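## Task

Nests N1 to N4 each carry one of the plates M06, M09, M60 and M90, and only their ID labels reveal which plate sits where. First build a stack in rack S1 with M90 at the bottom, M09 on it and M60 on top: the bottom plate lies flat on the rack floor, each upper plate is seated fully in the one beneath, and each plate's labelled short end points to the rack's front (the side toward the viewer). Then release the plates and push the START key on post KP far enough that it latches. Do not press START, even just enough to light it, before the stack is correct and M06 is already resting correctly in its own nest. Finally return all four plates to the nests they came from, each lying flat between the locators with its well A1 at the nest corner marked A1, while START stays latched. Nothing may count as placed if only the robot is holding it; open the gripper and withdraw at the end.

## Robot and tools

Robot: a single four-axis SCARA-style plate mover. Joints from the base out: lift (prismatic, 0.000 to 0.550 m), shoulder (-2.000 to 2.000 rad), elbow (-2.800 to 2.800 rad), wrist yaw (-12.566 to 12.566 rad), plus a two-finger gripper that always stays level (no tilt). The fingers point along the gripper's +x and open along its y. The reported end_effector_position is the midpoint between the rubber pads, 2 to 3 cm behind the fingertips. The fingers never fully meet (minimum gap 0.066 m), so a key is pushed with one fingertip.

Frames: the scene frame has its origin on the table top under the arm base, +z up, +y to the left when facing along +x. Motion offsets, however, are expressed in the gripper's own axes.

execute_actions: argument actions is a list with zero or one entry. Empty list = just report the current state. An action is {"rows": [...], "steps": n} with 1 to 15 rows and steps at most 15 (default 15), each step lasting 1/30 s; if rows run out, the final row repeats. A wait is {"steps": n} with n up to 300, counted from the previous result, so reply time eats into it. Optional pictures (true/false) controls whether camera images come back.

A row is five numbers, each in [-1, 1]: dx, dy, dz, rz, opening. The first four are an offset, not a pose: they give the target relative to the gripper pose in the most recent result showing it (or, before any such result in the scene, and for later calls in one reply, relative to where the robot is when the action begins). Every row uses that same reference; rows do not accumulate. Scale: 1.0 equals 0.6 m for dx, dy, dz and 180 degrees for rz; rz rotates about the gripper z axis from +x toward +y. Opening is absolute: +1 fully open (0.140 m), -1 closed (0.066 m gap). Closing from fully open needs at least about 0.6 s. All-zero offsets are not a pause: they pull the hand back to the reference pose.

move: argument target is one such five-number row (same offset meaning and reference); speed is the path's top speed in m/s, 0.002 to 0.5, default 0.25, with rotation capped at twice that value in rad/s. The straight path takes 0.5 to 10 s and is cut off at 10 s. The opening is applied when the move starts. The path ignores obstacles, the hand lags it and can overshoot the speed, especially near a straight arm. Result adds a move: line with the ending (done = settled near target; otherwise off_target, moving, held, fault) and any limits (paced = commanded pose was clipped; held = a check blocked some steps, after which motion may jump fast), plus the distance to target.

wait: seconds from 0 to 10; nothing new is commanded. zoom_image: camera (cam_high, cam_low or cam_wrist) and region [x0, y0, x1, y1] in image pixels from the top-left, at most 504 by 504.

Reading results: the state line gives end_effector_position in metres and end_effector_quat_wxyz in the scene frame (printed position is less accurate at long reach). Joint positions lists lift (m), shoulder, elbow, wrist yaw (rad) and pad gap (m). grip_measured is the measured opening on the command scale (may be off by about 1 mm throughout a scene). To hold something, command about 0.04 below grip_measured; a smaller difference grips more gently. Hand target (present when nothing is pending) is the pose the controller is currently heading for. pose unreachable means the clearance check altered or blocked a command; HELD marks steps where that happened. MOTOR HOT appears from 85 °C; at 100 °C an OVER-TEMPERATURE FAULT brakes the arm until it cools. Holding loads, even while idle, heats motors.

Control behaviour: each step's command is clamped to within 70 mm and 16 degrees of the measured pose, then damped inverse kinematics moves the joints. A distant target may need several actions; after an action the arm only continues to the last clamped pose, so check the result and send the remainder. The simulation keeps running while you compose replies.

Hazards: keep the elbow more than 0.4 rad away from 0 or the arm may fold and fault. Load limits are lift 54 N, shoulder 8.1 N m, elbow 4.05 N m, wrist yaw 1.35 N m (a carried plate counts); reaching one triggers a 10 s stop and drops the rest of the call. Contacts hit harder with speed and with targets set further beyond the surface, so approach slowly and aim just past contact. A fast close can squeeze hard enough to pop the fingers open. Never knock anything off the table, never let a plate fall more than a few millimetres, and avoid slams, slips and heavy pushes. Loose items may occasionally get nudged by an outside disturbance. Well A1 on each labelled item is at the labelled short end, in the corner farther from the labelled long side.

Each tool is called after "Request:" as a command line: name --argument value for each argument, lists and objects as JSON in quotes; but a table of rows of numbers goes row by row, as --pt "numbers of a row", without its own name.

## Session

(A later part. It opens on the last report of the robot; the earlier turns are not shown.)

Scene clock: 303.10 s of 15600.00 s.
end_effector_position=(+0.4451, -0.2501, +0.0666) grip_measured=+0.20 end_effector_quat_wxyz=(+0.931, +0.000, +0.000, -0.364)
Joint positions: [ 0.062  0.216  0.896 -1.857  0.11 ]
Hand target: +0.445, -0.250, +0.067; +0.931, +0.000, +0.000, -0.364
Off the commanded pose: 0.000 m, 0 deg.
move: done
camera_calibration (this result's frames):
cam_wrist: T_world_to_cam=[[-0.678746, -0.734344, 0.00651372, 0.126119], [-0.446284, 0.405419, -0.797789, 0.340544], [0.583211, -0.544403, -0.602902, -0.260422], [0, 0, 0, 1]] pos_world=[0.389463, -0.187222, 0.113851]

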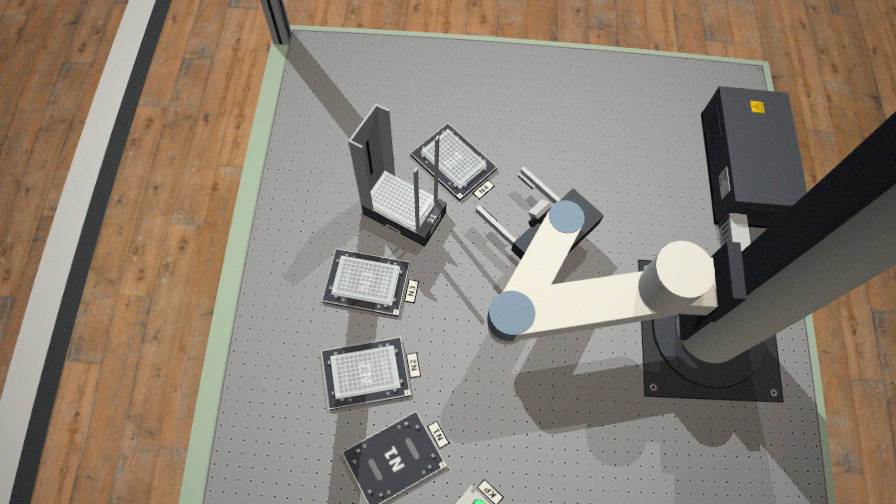

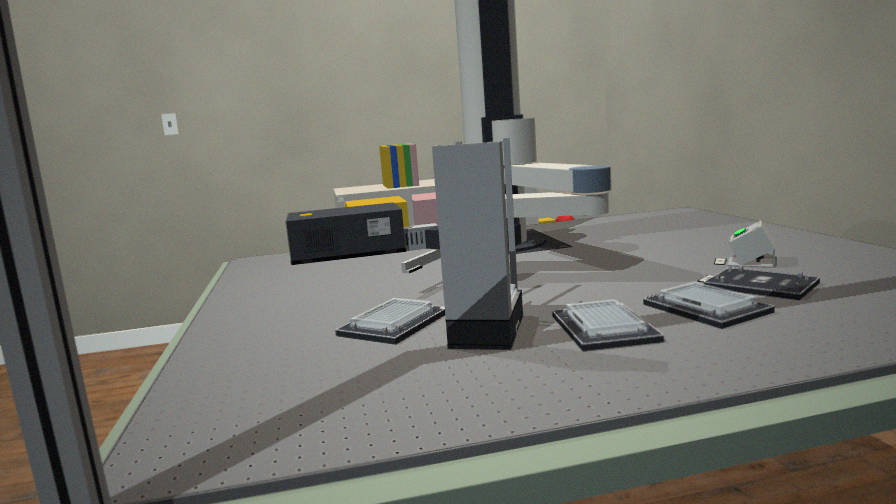

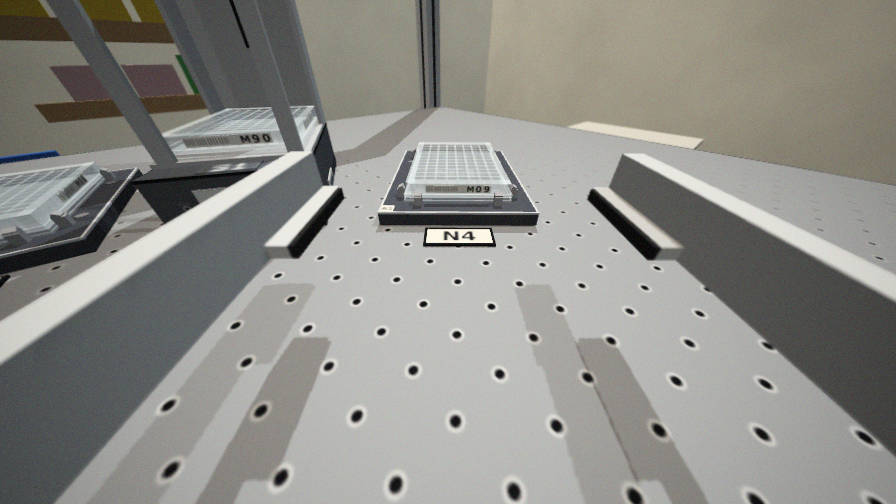

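Request:
move --target '[-0.006,0.2083,0,0.094,0.2]' --speed 0.15

Request:
move --target '[0.25,0,0,0,0.2]' --speed 0.08

Scene clock: 307.47 s of 15600.00 s.
end_effector_position=(+0.5273, -0.1556, +0.0666) grip_measured=+0.20 end_effector_quat_wxyz=(+0.975, +0.000, +0.000, -0.223)
Joint positions: [ 0.062  0.543  0.971 -1.964  0.11 ]
Hand target: +0.527, -0.156, +0.067; +0.975, +0.000, +0.000, -0.223
Off the commanded pose: 0.000 m, 0 deg.
After step 90, 0.07 s passed at rest.
move: done
camera_calibration (this result's frames):
cam_wrist: T_world_to_cam=[[-0.435156, -0.900331, 0.00651372, 0.0969717], [-0.545096, 0.257689, -0.797789, 0.368027], [0.716596, -0.350713, -0.602902, -0.297104], [0, 0, 0, 1]] pos_world=[0.455711, -0.111728, 0.113851]

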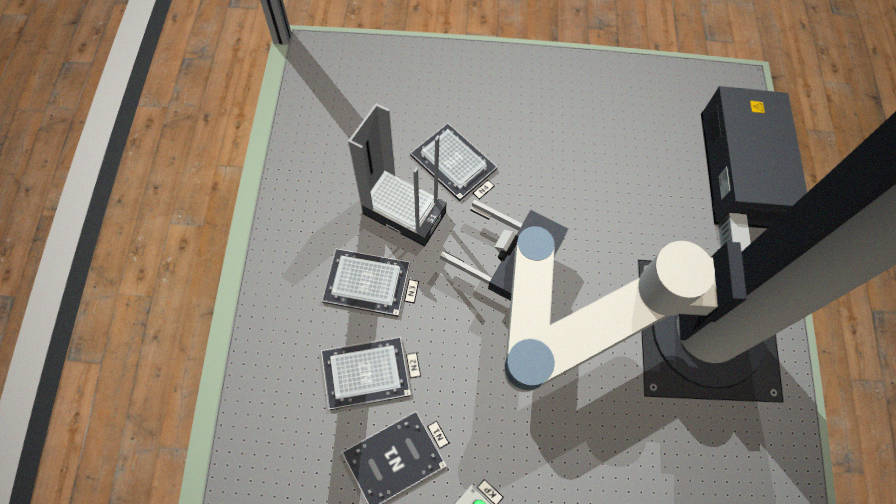

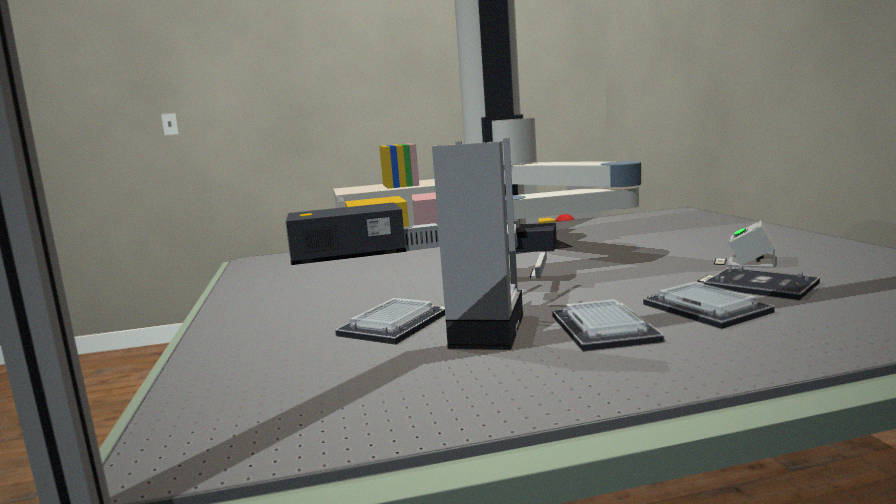

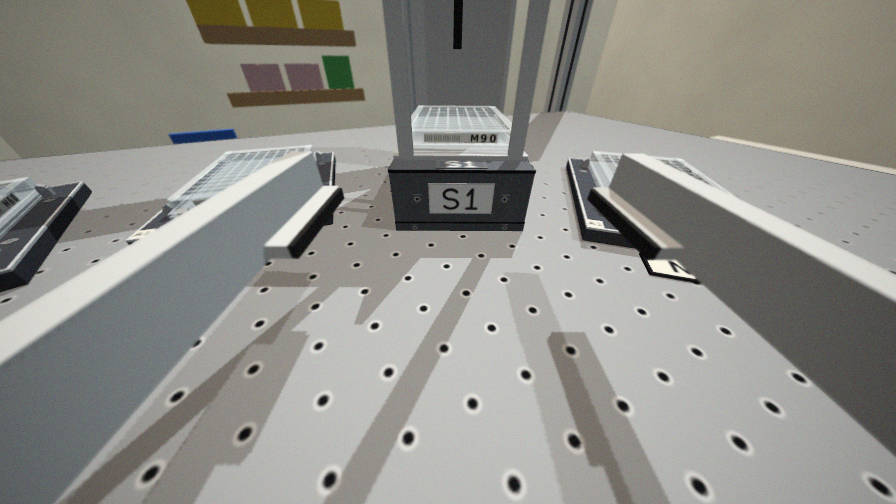

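Scene clock: 309.63 s of 15600.00 s.
end_effector_position=(+0.6624, -0.2207, +0.0666) grip_measured=+0.20 end_effector_quat_wxyz=(+0.975, +0.000, +0.000, -0.223)
Joint positions: [ 0.062  0.227  1.721 -2.398  0.11 ]
Hand target: +0.662, -0.221, +0.067; +0.975, +0.000, +0.000, -0.223
Off the commanded pose: 0.000 m, 0 deg.
move: done
camera_calibration (this result's frames):
cam_wrist: T_world_to_cam=[[-0.434956, -0.900428, 0.00651372, 0.0970507], [-0.545153, 0.257567, -0.797789, 0.458473], [0.716674, -0.350554, -0.602902, -0.416785], [0, 0, 0, 1]] pos_world=[0.59085, -0.176806, 0.113851]

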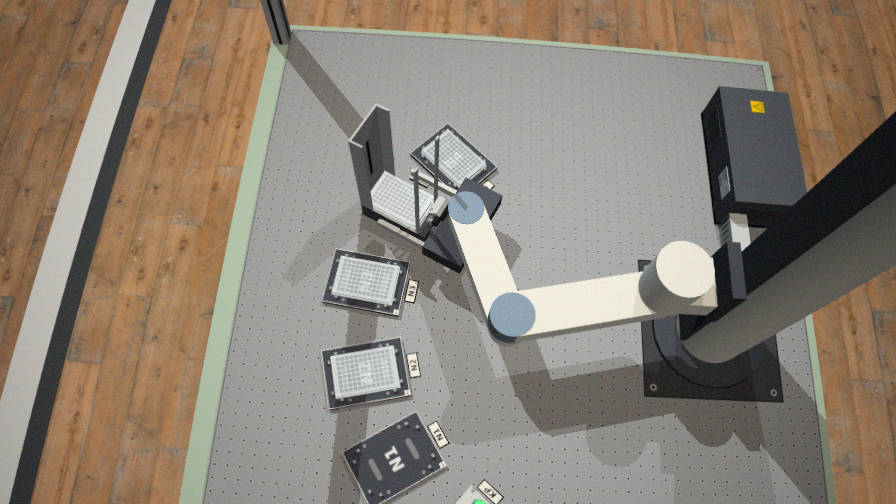

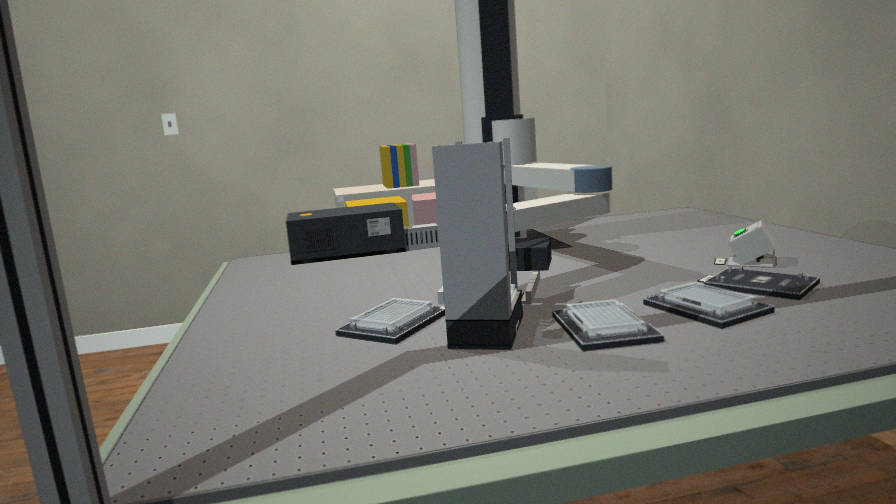

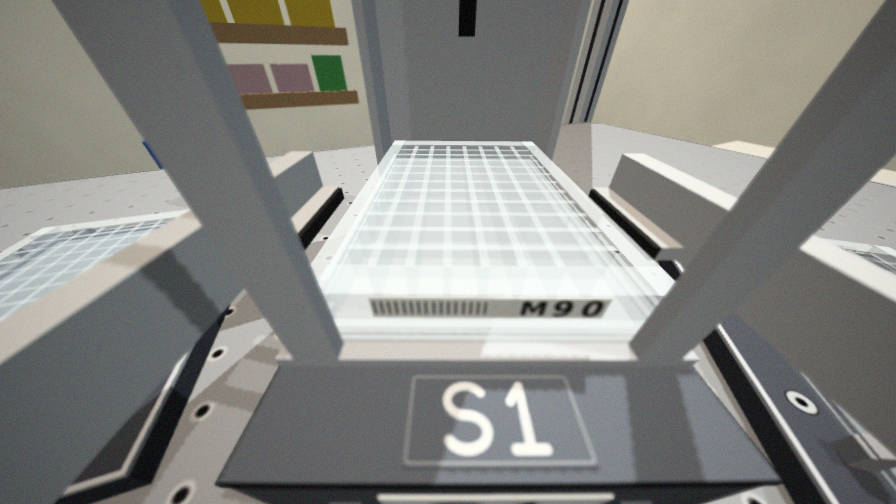

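Request:
move --target '[0.0003,-0.0009,0.0005,0,-0.42]' --speed 0.01

Request:
move --target '[0,0,0,0,-0.55]'

Request:
move --target '[0,0,0.444,0,-0.55]' --speed 0.1

Request:
move --target '[-0.421,0.7487,0,0.3262,-0.55]' --speed 0.2

Request:
move --target '[0,0,-0.4825,0,-0.55]' --speed 0.15

Scene clock: 316.67 s of 15600.00 s.
end_effector_position=(+0.6624, -0.2212, +0.0669) grip_measured=-0.42 end_effector_quat_wxyz=(+0.975, +0.000, +0.000, -0.223)
Joint positions: [ 0.062  0.226  1.722 -2.397  0.087]
Hand target: +0.662, -0.221, +0.067; +0.975, +0.000, +0.000, -0.223
Off the commanded pose: 0.000 m, 0 deg.
After step 90, 3.33 s passed at rest.
move: done
camera_calibration (this result's frames):
cam_wrist: T_world_to_cam=[[-0.435101, -0.900358, 0.00651372, 0.0966438], [-0.545112, 0.257655, -0.797789, 0.458751], [0.716617, -0.350669, -0.602902, -0.416758], [0, 0, 0, 1]] pos_world=[0.590776, -0.17733, 0.114093]

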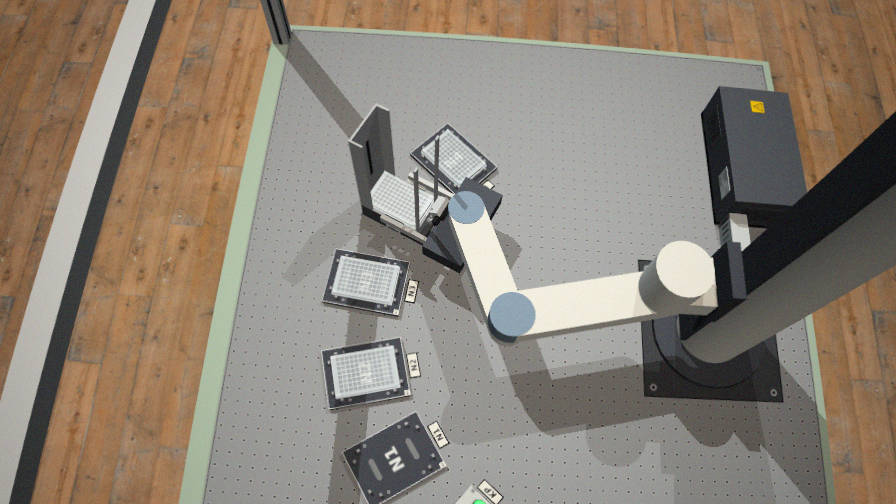

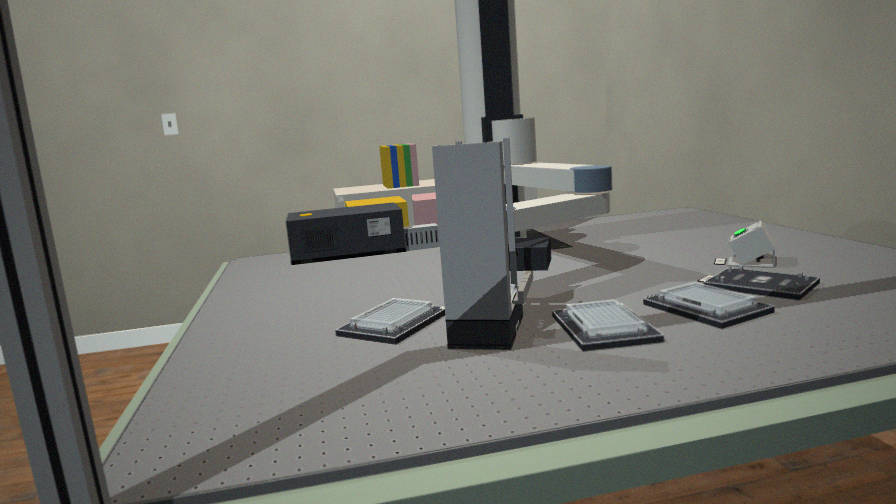

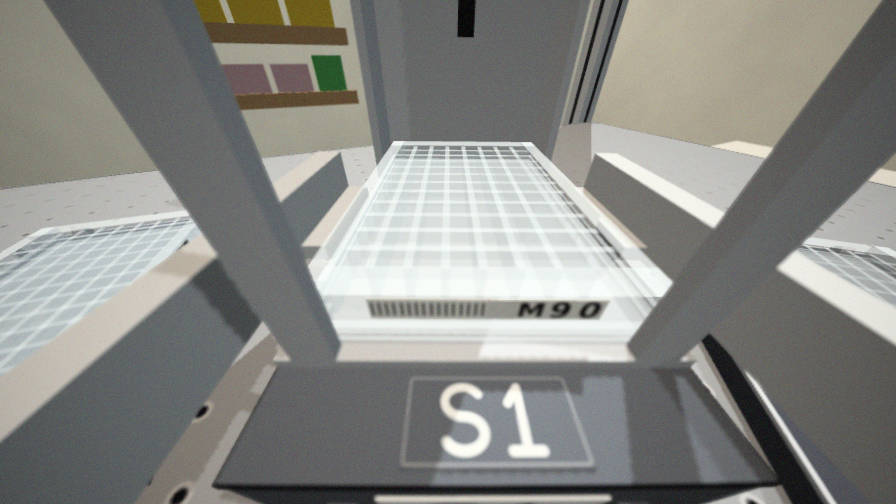

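Scene clock: 317.17 s of 15600.00 s.
end_effector_position=(+0.6624, -0.2212, +0.0669) grip_measured=-0.49 end_effector_quat_wxyz=(+0.975, +0.000, +0.000, -0.223)
Joint positions: [ 0.062  0.226  1.722 -2.397  0.085]
Hand target: +0.662, -0.221, +0.067; +0.975, +0.000, +0.000, -0.223
Off the commanded pose: 0.000 m, 0 deg.
move: done
camera_calibration (this result's frames):
cam_wrist: T_world_to_cam=[[-0.435127, -0.900345, 0.00651372, 0.0966625], [-0.545104, 0.257671, -0.797789, 0.458748], [0.716607, -0.35069, -0.602902, -0.416753], [0, 0, 0, 1]] pos_world=[0.590774, -0.177328, 0.114093]

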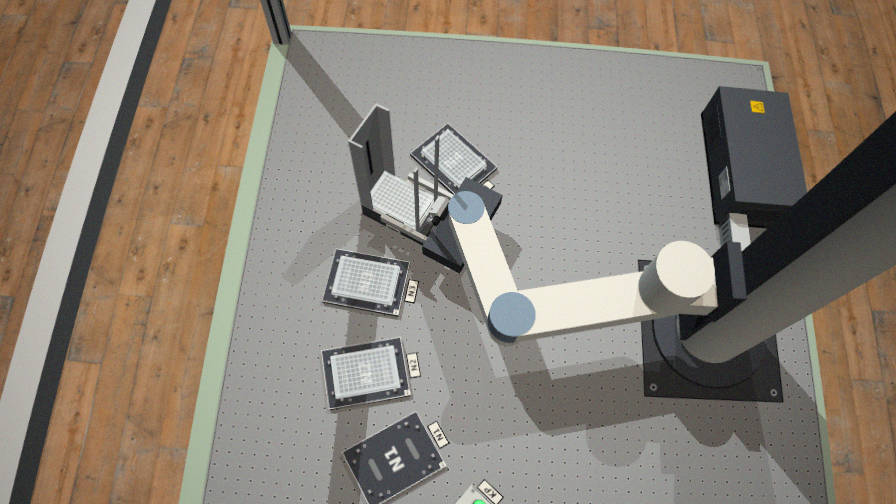

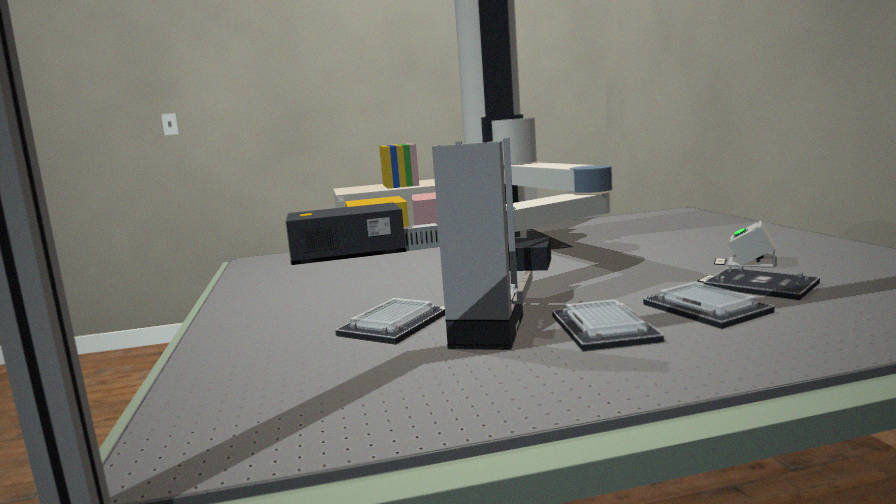

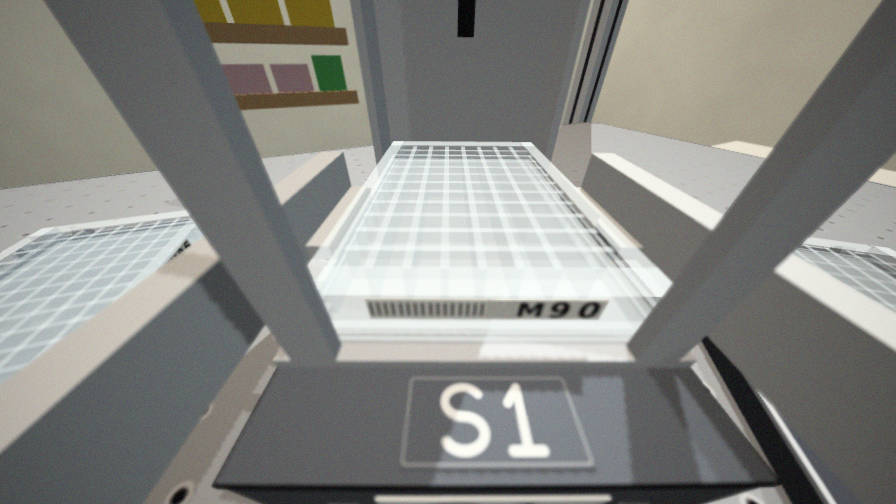

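Scene clock: 320.13 s of 15600.00 s.
end_effector_position=(+0.6624, -0.2212, +0.3333) grip_measured=-0.49 end_effector_quat_wxyz=(+0.975, +0.000, +0.000, -0.223)
Joint positions: [ 0.328  0.226  1.722 -2.397  0.085]
Hand target: +0.662, -0.221, +0.333; +0.975, +0.000, +0.000, -0.223
Off the commanded pose: 0.000 m, 0 deg.
move: done
camera_calibration (this result's frames):
cam_wrist: T_world_to_cam=[[-0.435087, -0.900365, 0.00651372, 0.0949103], [-0.545116, 0.257647, -0.797789, 0.671324], [0.716623, -0.350658, -0.602902, -0.256118], [0, 0, 0, 1]] pos_world=[0.590783, -0.177321, 0.380542]

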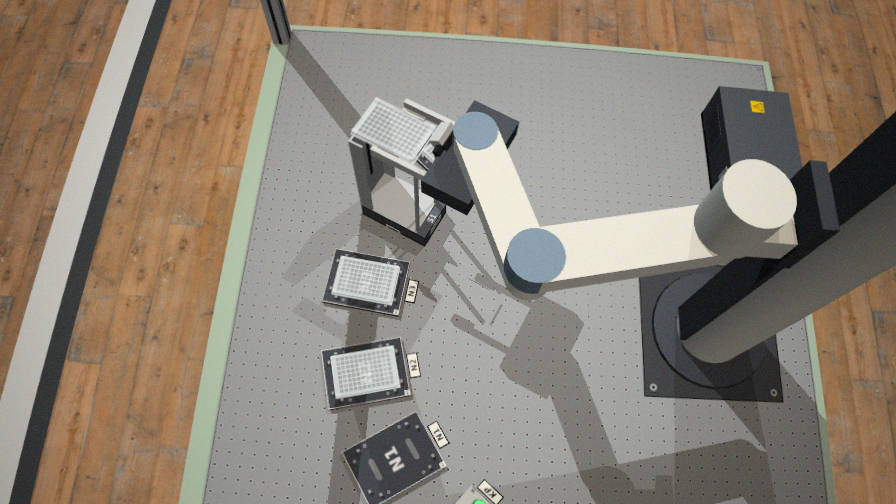

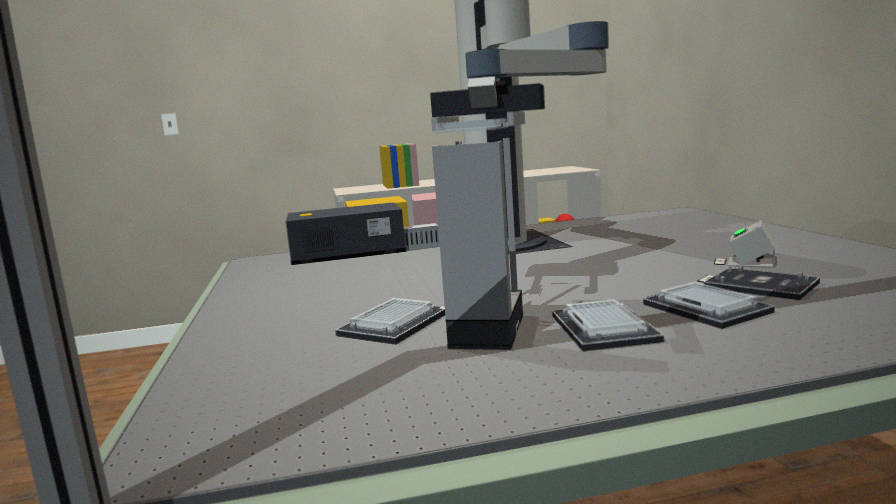

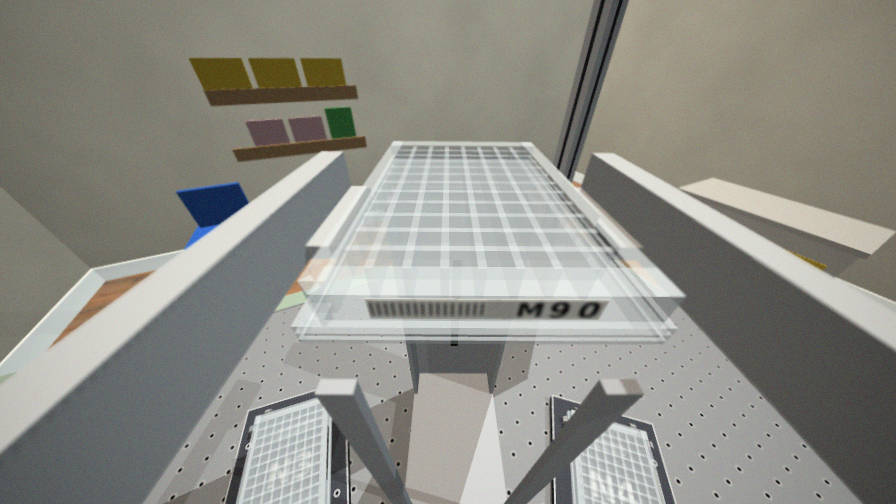

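Scene clock: 323.03 s of 15600.00 s.
end_effector_position=(+0.6296, +0.2933, +0.3333) grip_measured=-0.49 end_effector_quat_wxyz=(+0.959, +0.000, +0.000, +0.284)
Joint positions: [ 0.328  1.201  1.757 -2.381  0.085]
Hand target: +0.630, +0.293, +0.333; +0.959, +0.000, +0.000, +0.284
Off the commanded pose: 0.000 m, 0 deg.
move: done
camera_calibration (this result's frames):
cam_wrist: T_world_to_cam=[[0.543974, -0.839077, 0.00651372, -0.0904954], [-0.503075, -0.332338, -0.797789, 0.667488], [0.671571, 0.4307, -0.602902, -0.253045], [0, 0, 0, 1]] pos_world=[0.554962, 0.254885, 0.380542]

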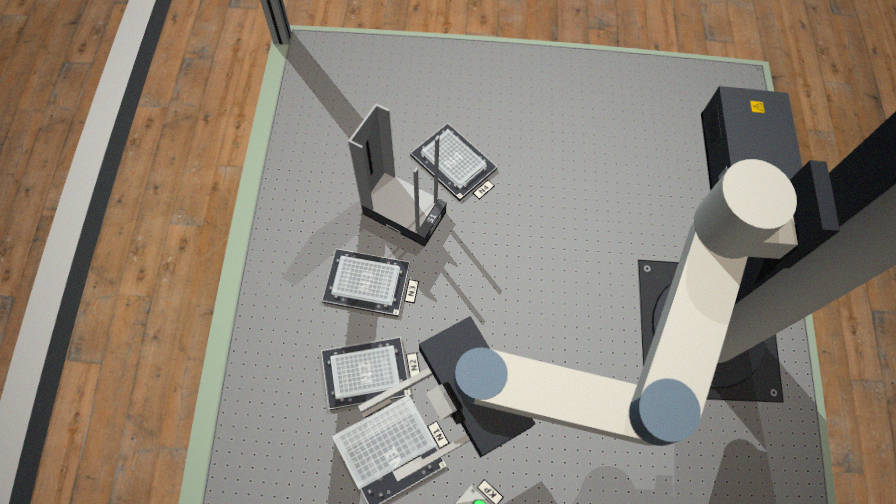

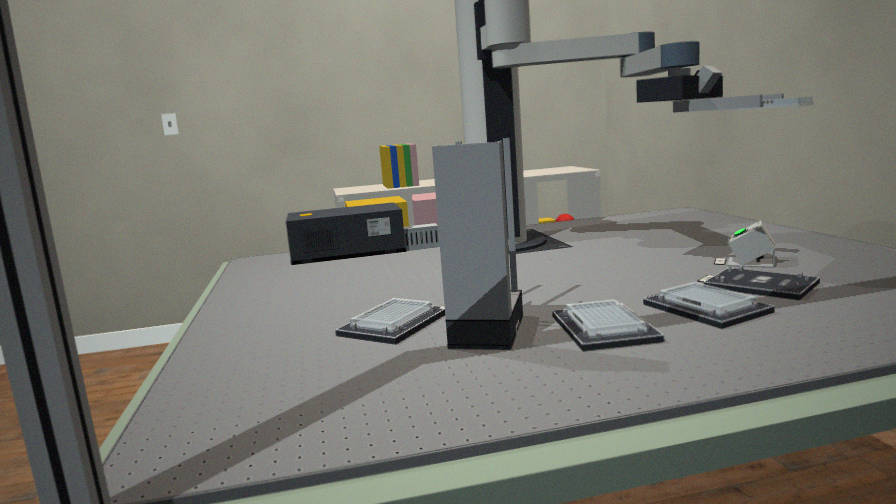

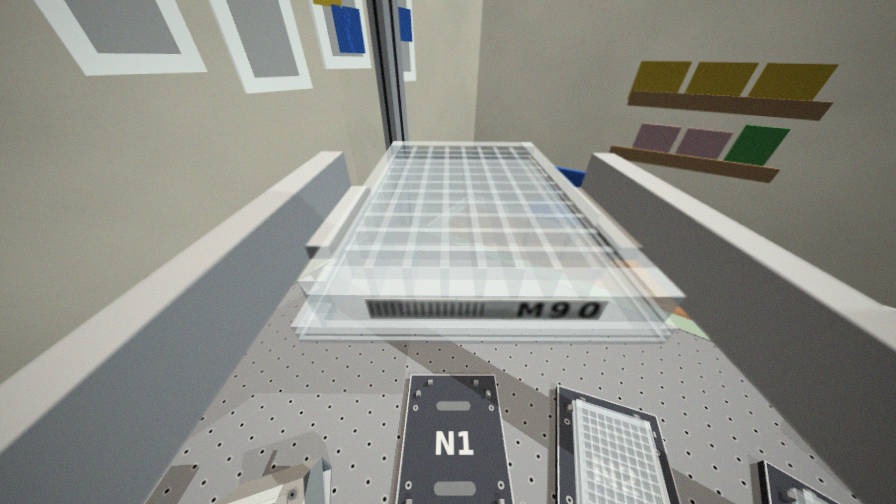

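Scene clock: 325.30 s of 15600.00 s.
end_effector_position=(+0.6296, +0.2933, +0.0438) grip_measured=-0.49 end_effector_quat_wxyz=(+0.959, +0.000, +0.000, +0.284)
Joint positions: [ 0.039  1.201  1.757 -2.381  0.085]
Hand target: +0.630, +0.293, +0.044; +0.959, +0.000, +0.000, +0.284
Off the commanded pose: 0.000 m, 0 deg.
move: done
camera_calibration (this result's frames):
cam_wrist: T_world_to_cam=[[0.543957, -0.839088, 0.00651372, -0.0886003], [-0.503082, -0.332327, -0.797789, 0.436468], [0.671579, 0.430686, -0.602902, -0.427628], [0, 0, 0, 1]] pos_world=[0.55496, 0.25488, 0.0909682]

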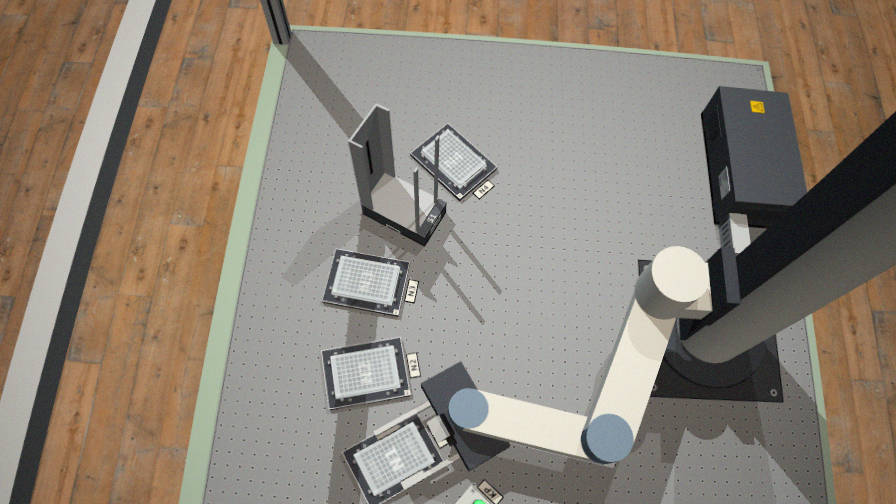

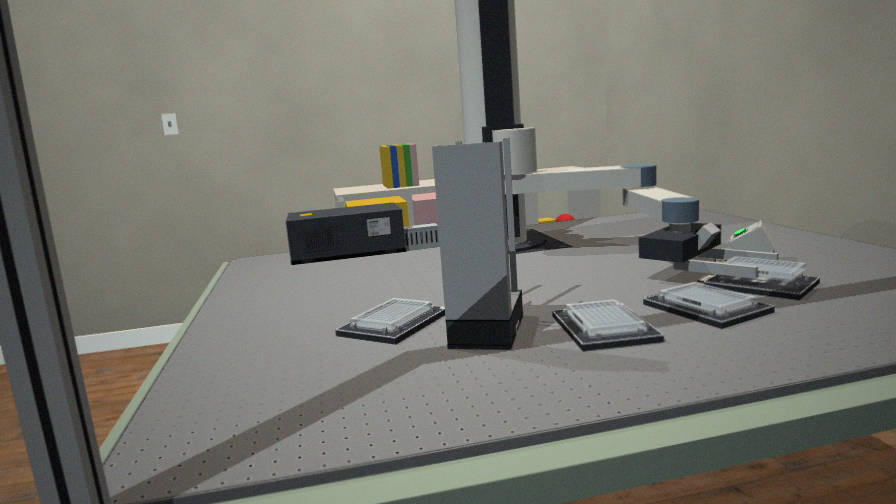

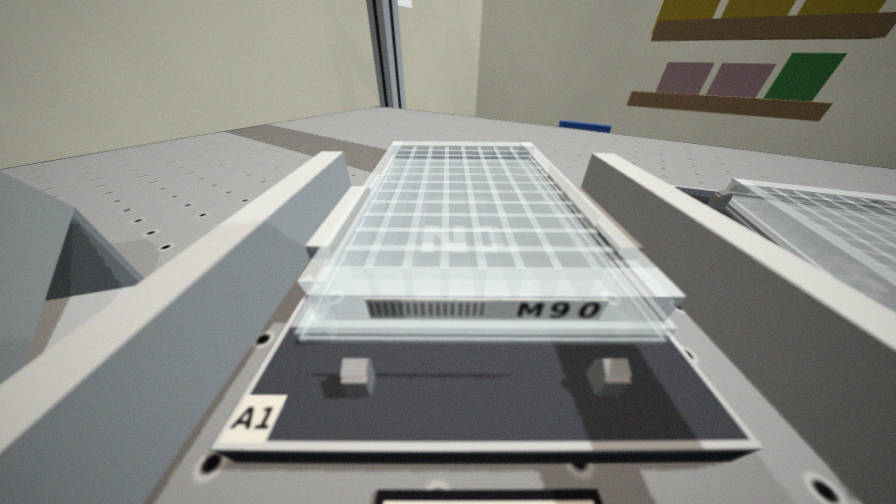

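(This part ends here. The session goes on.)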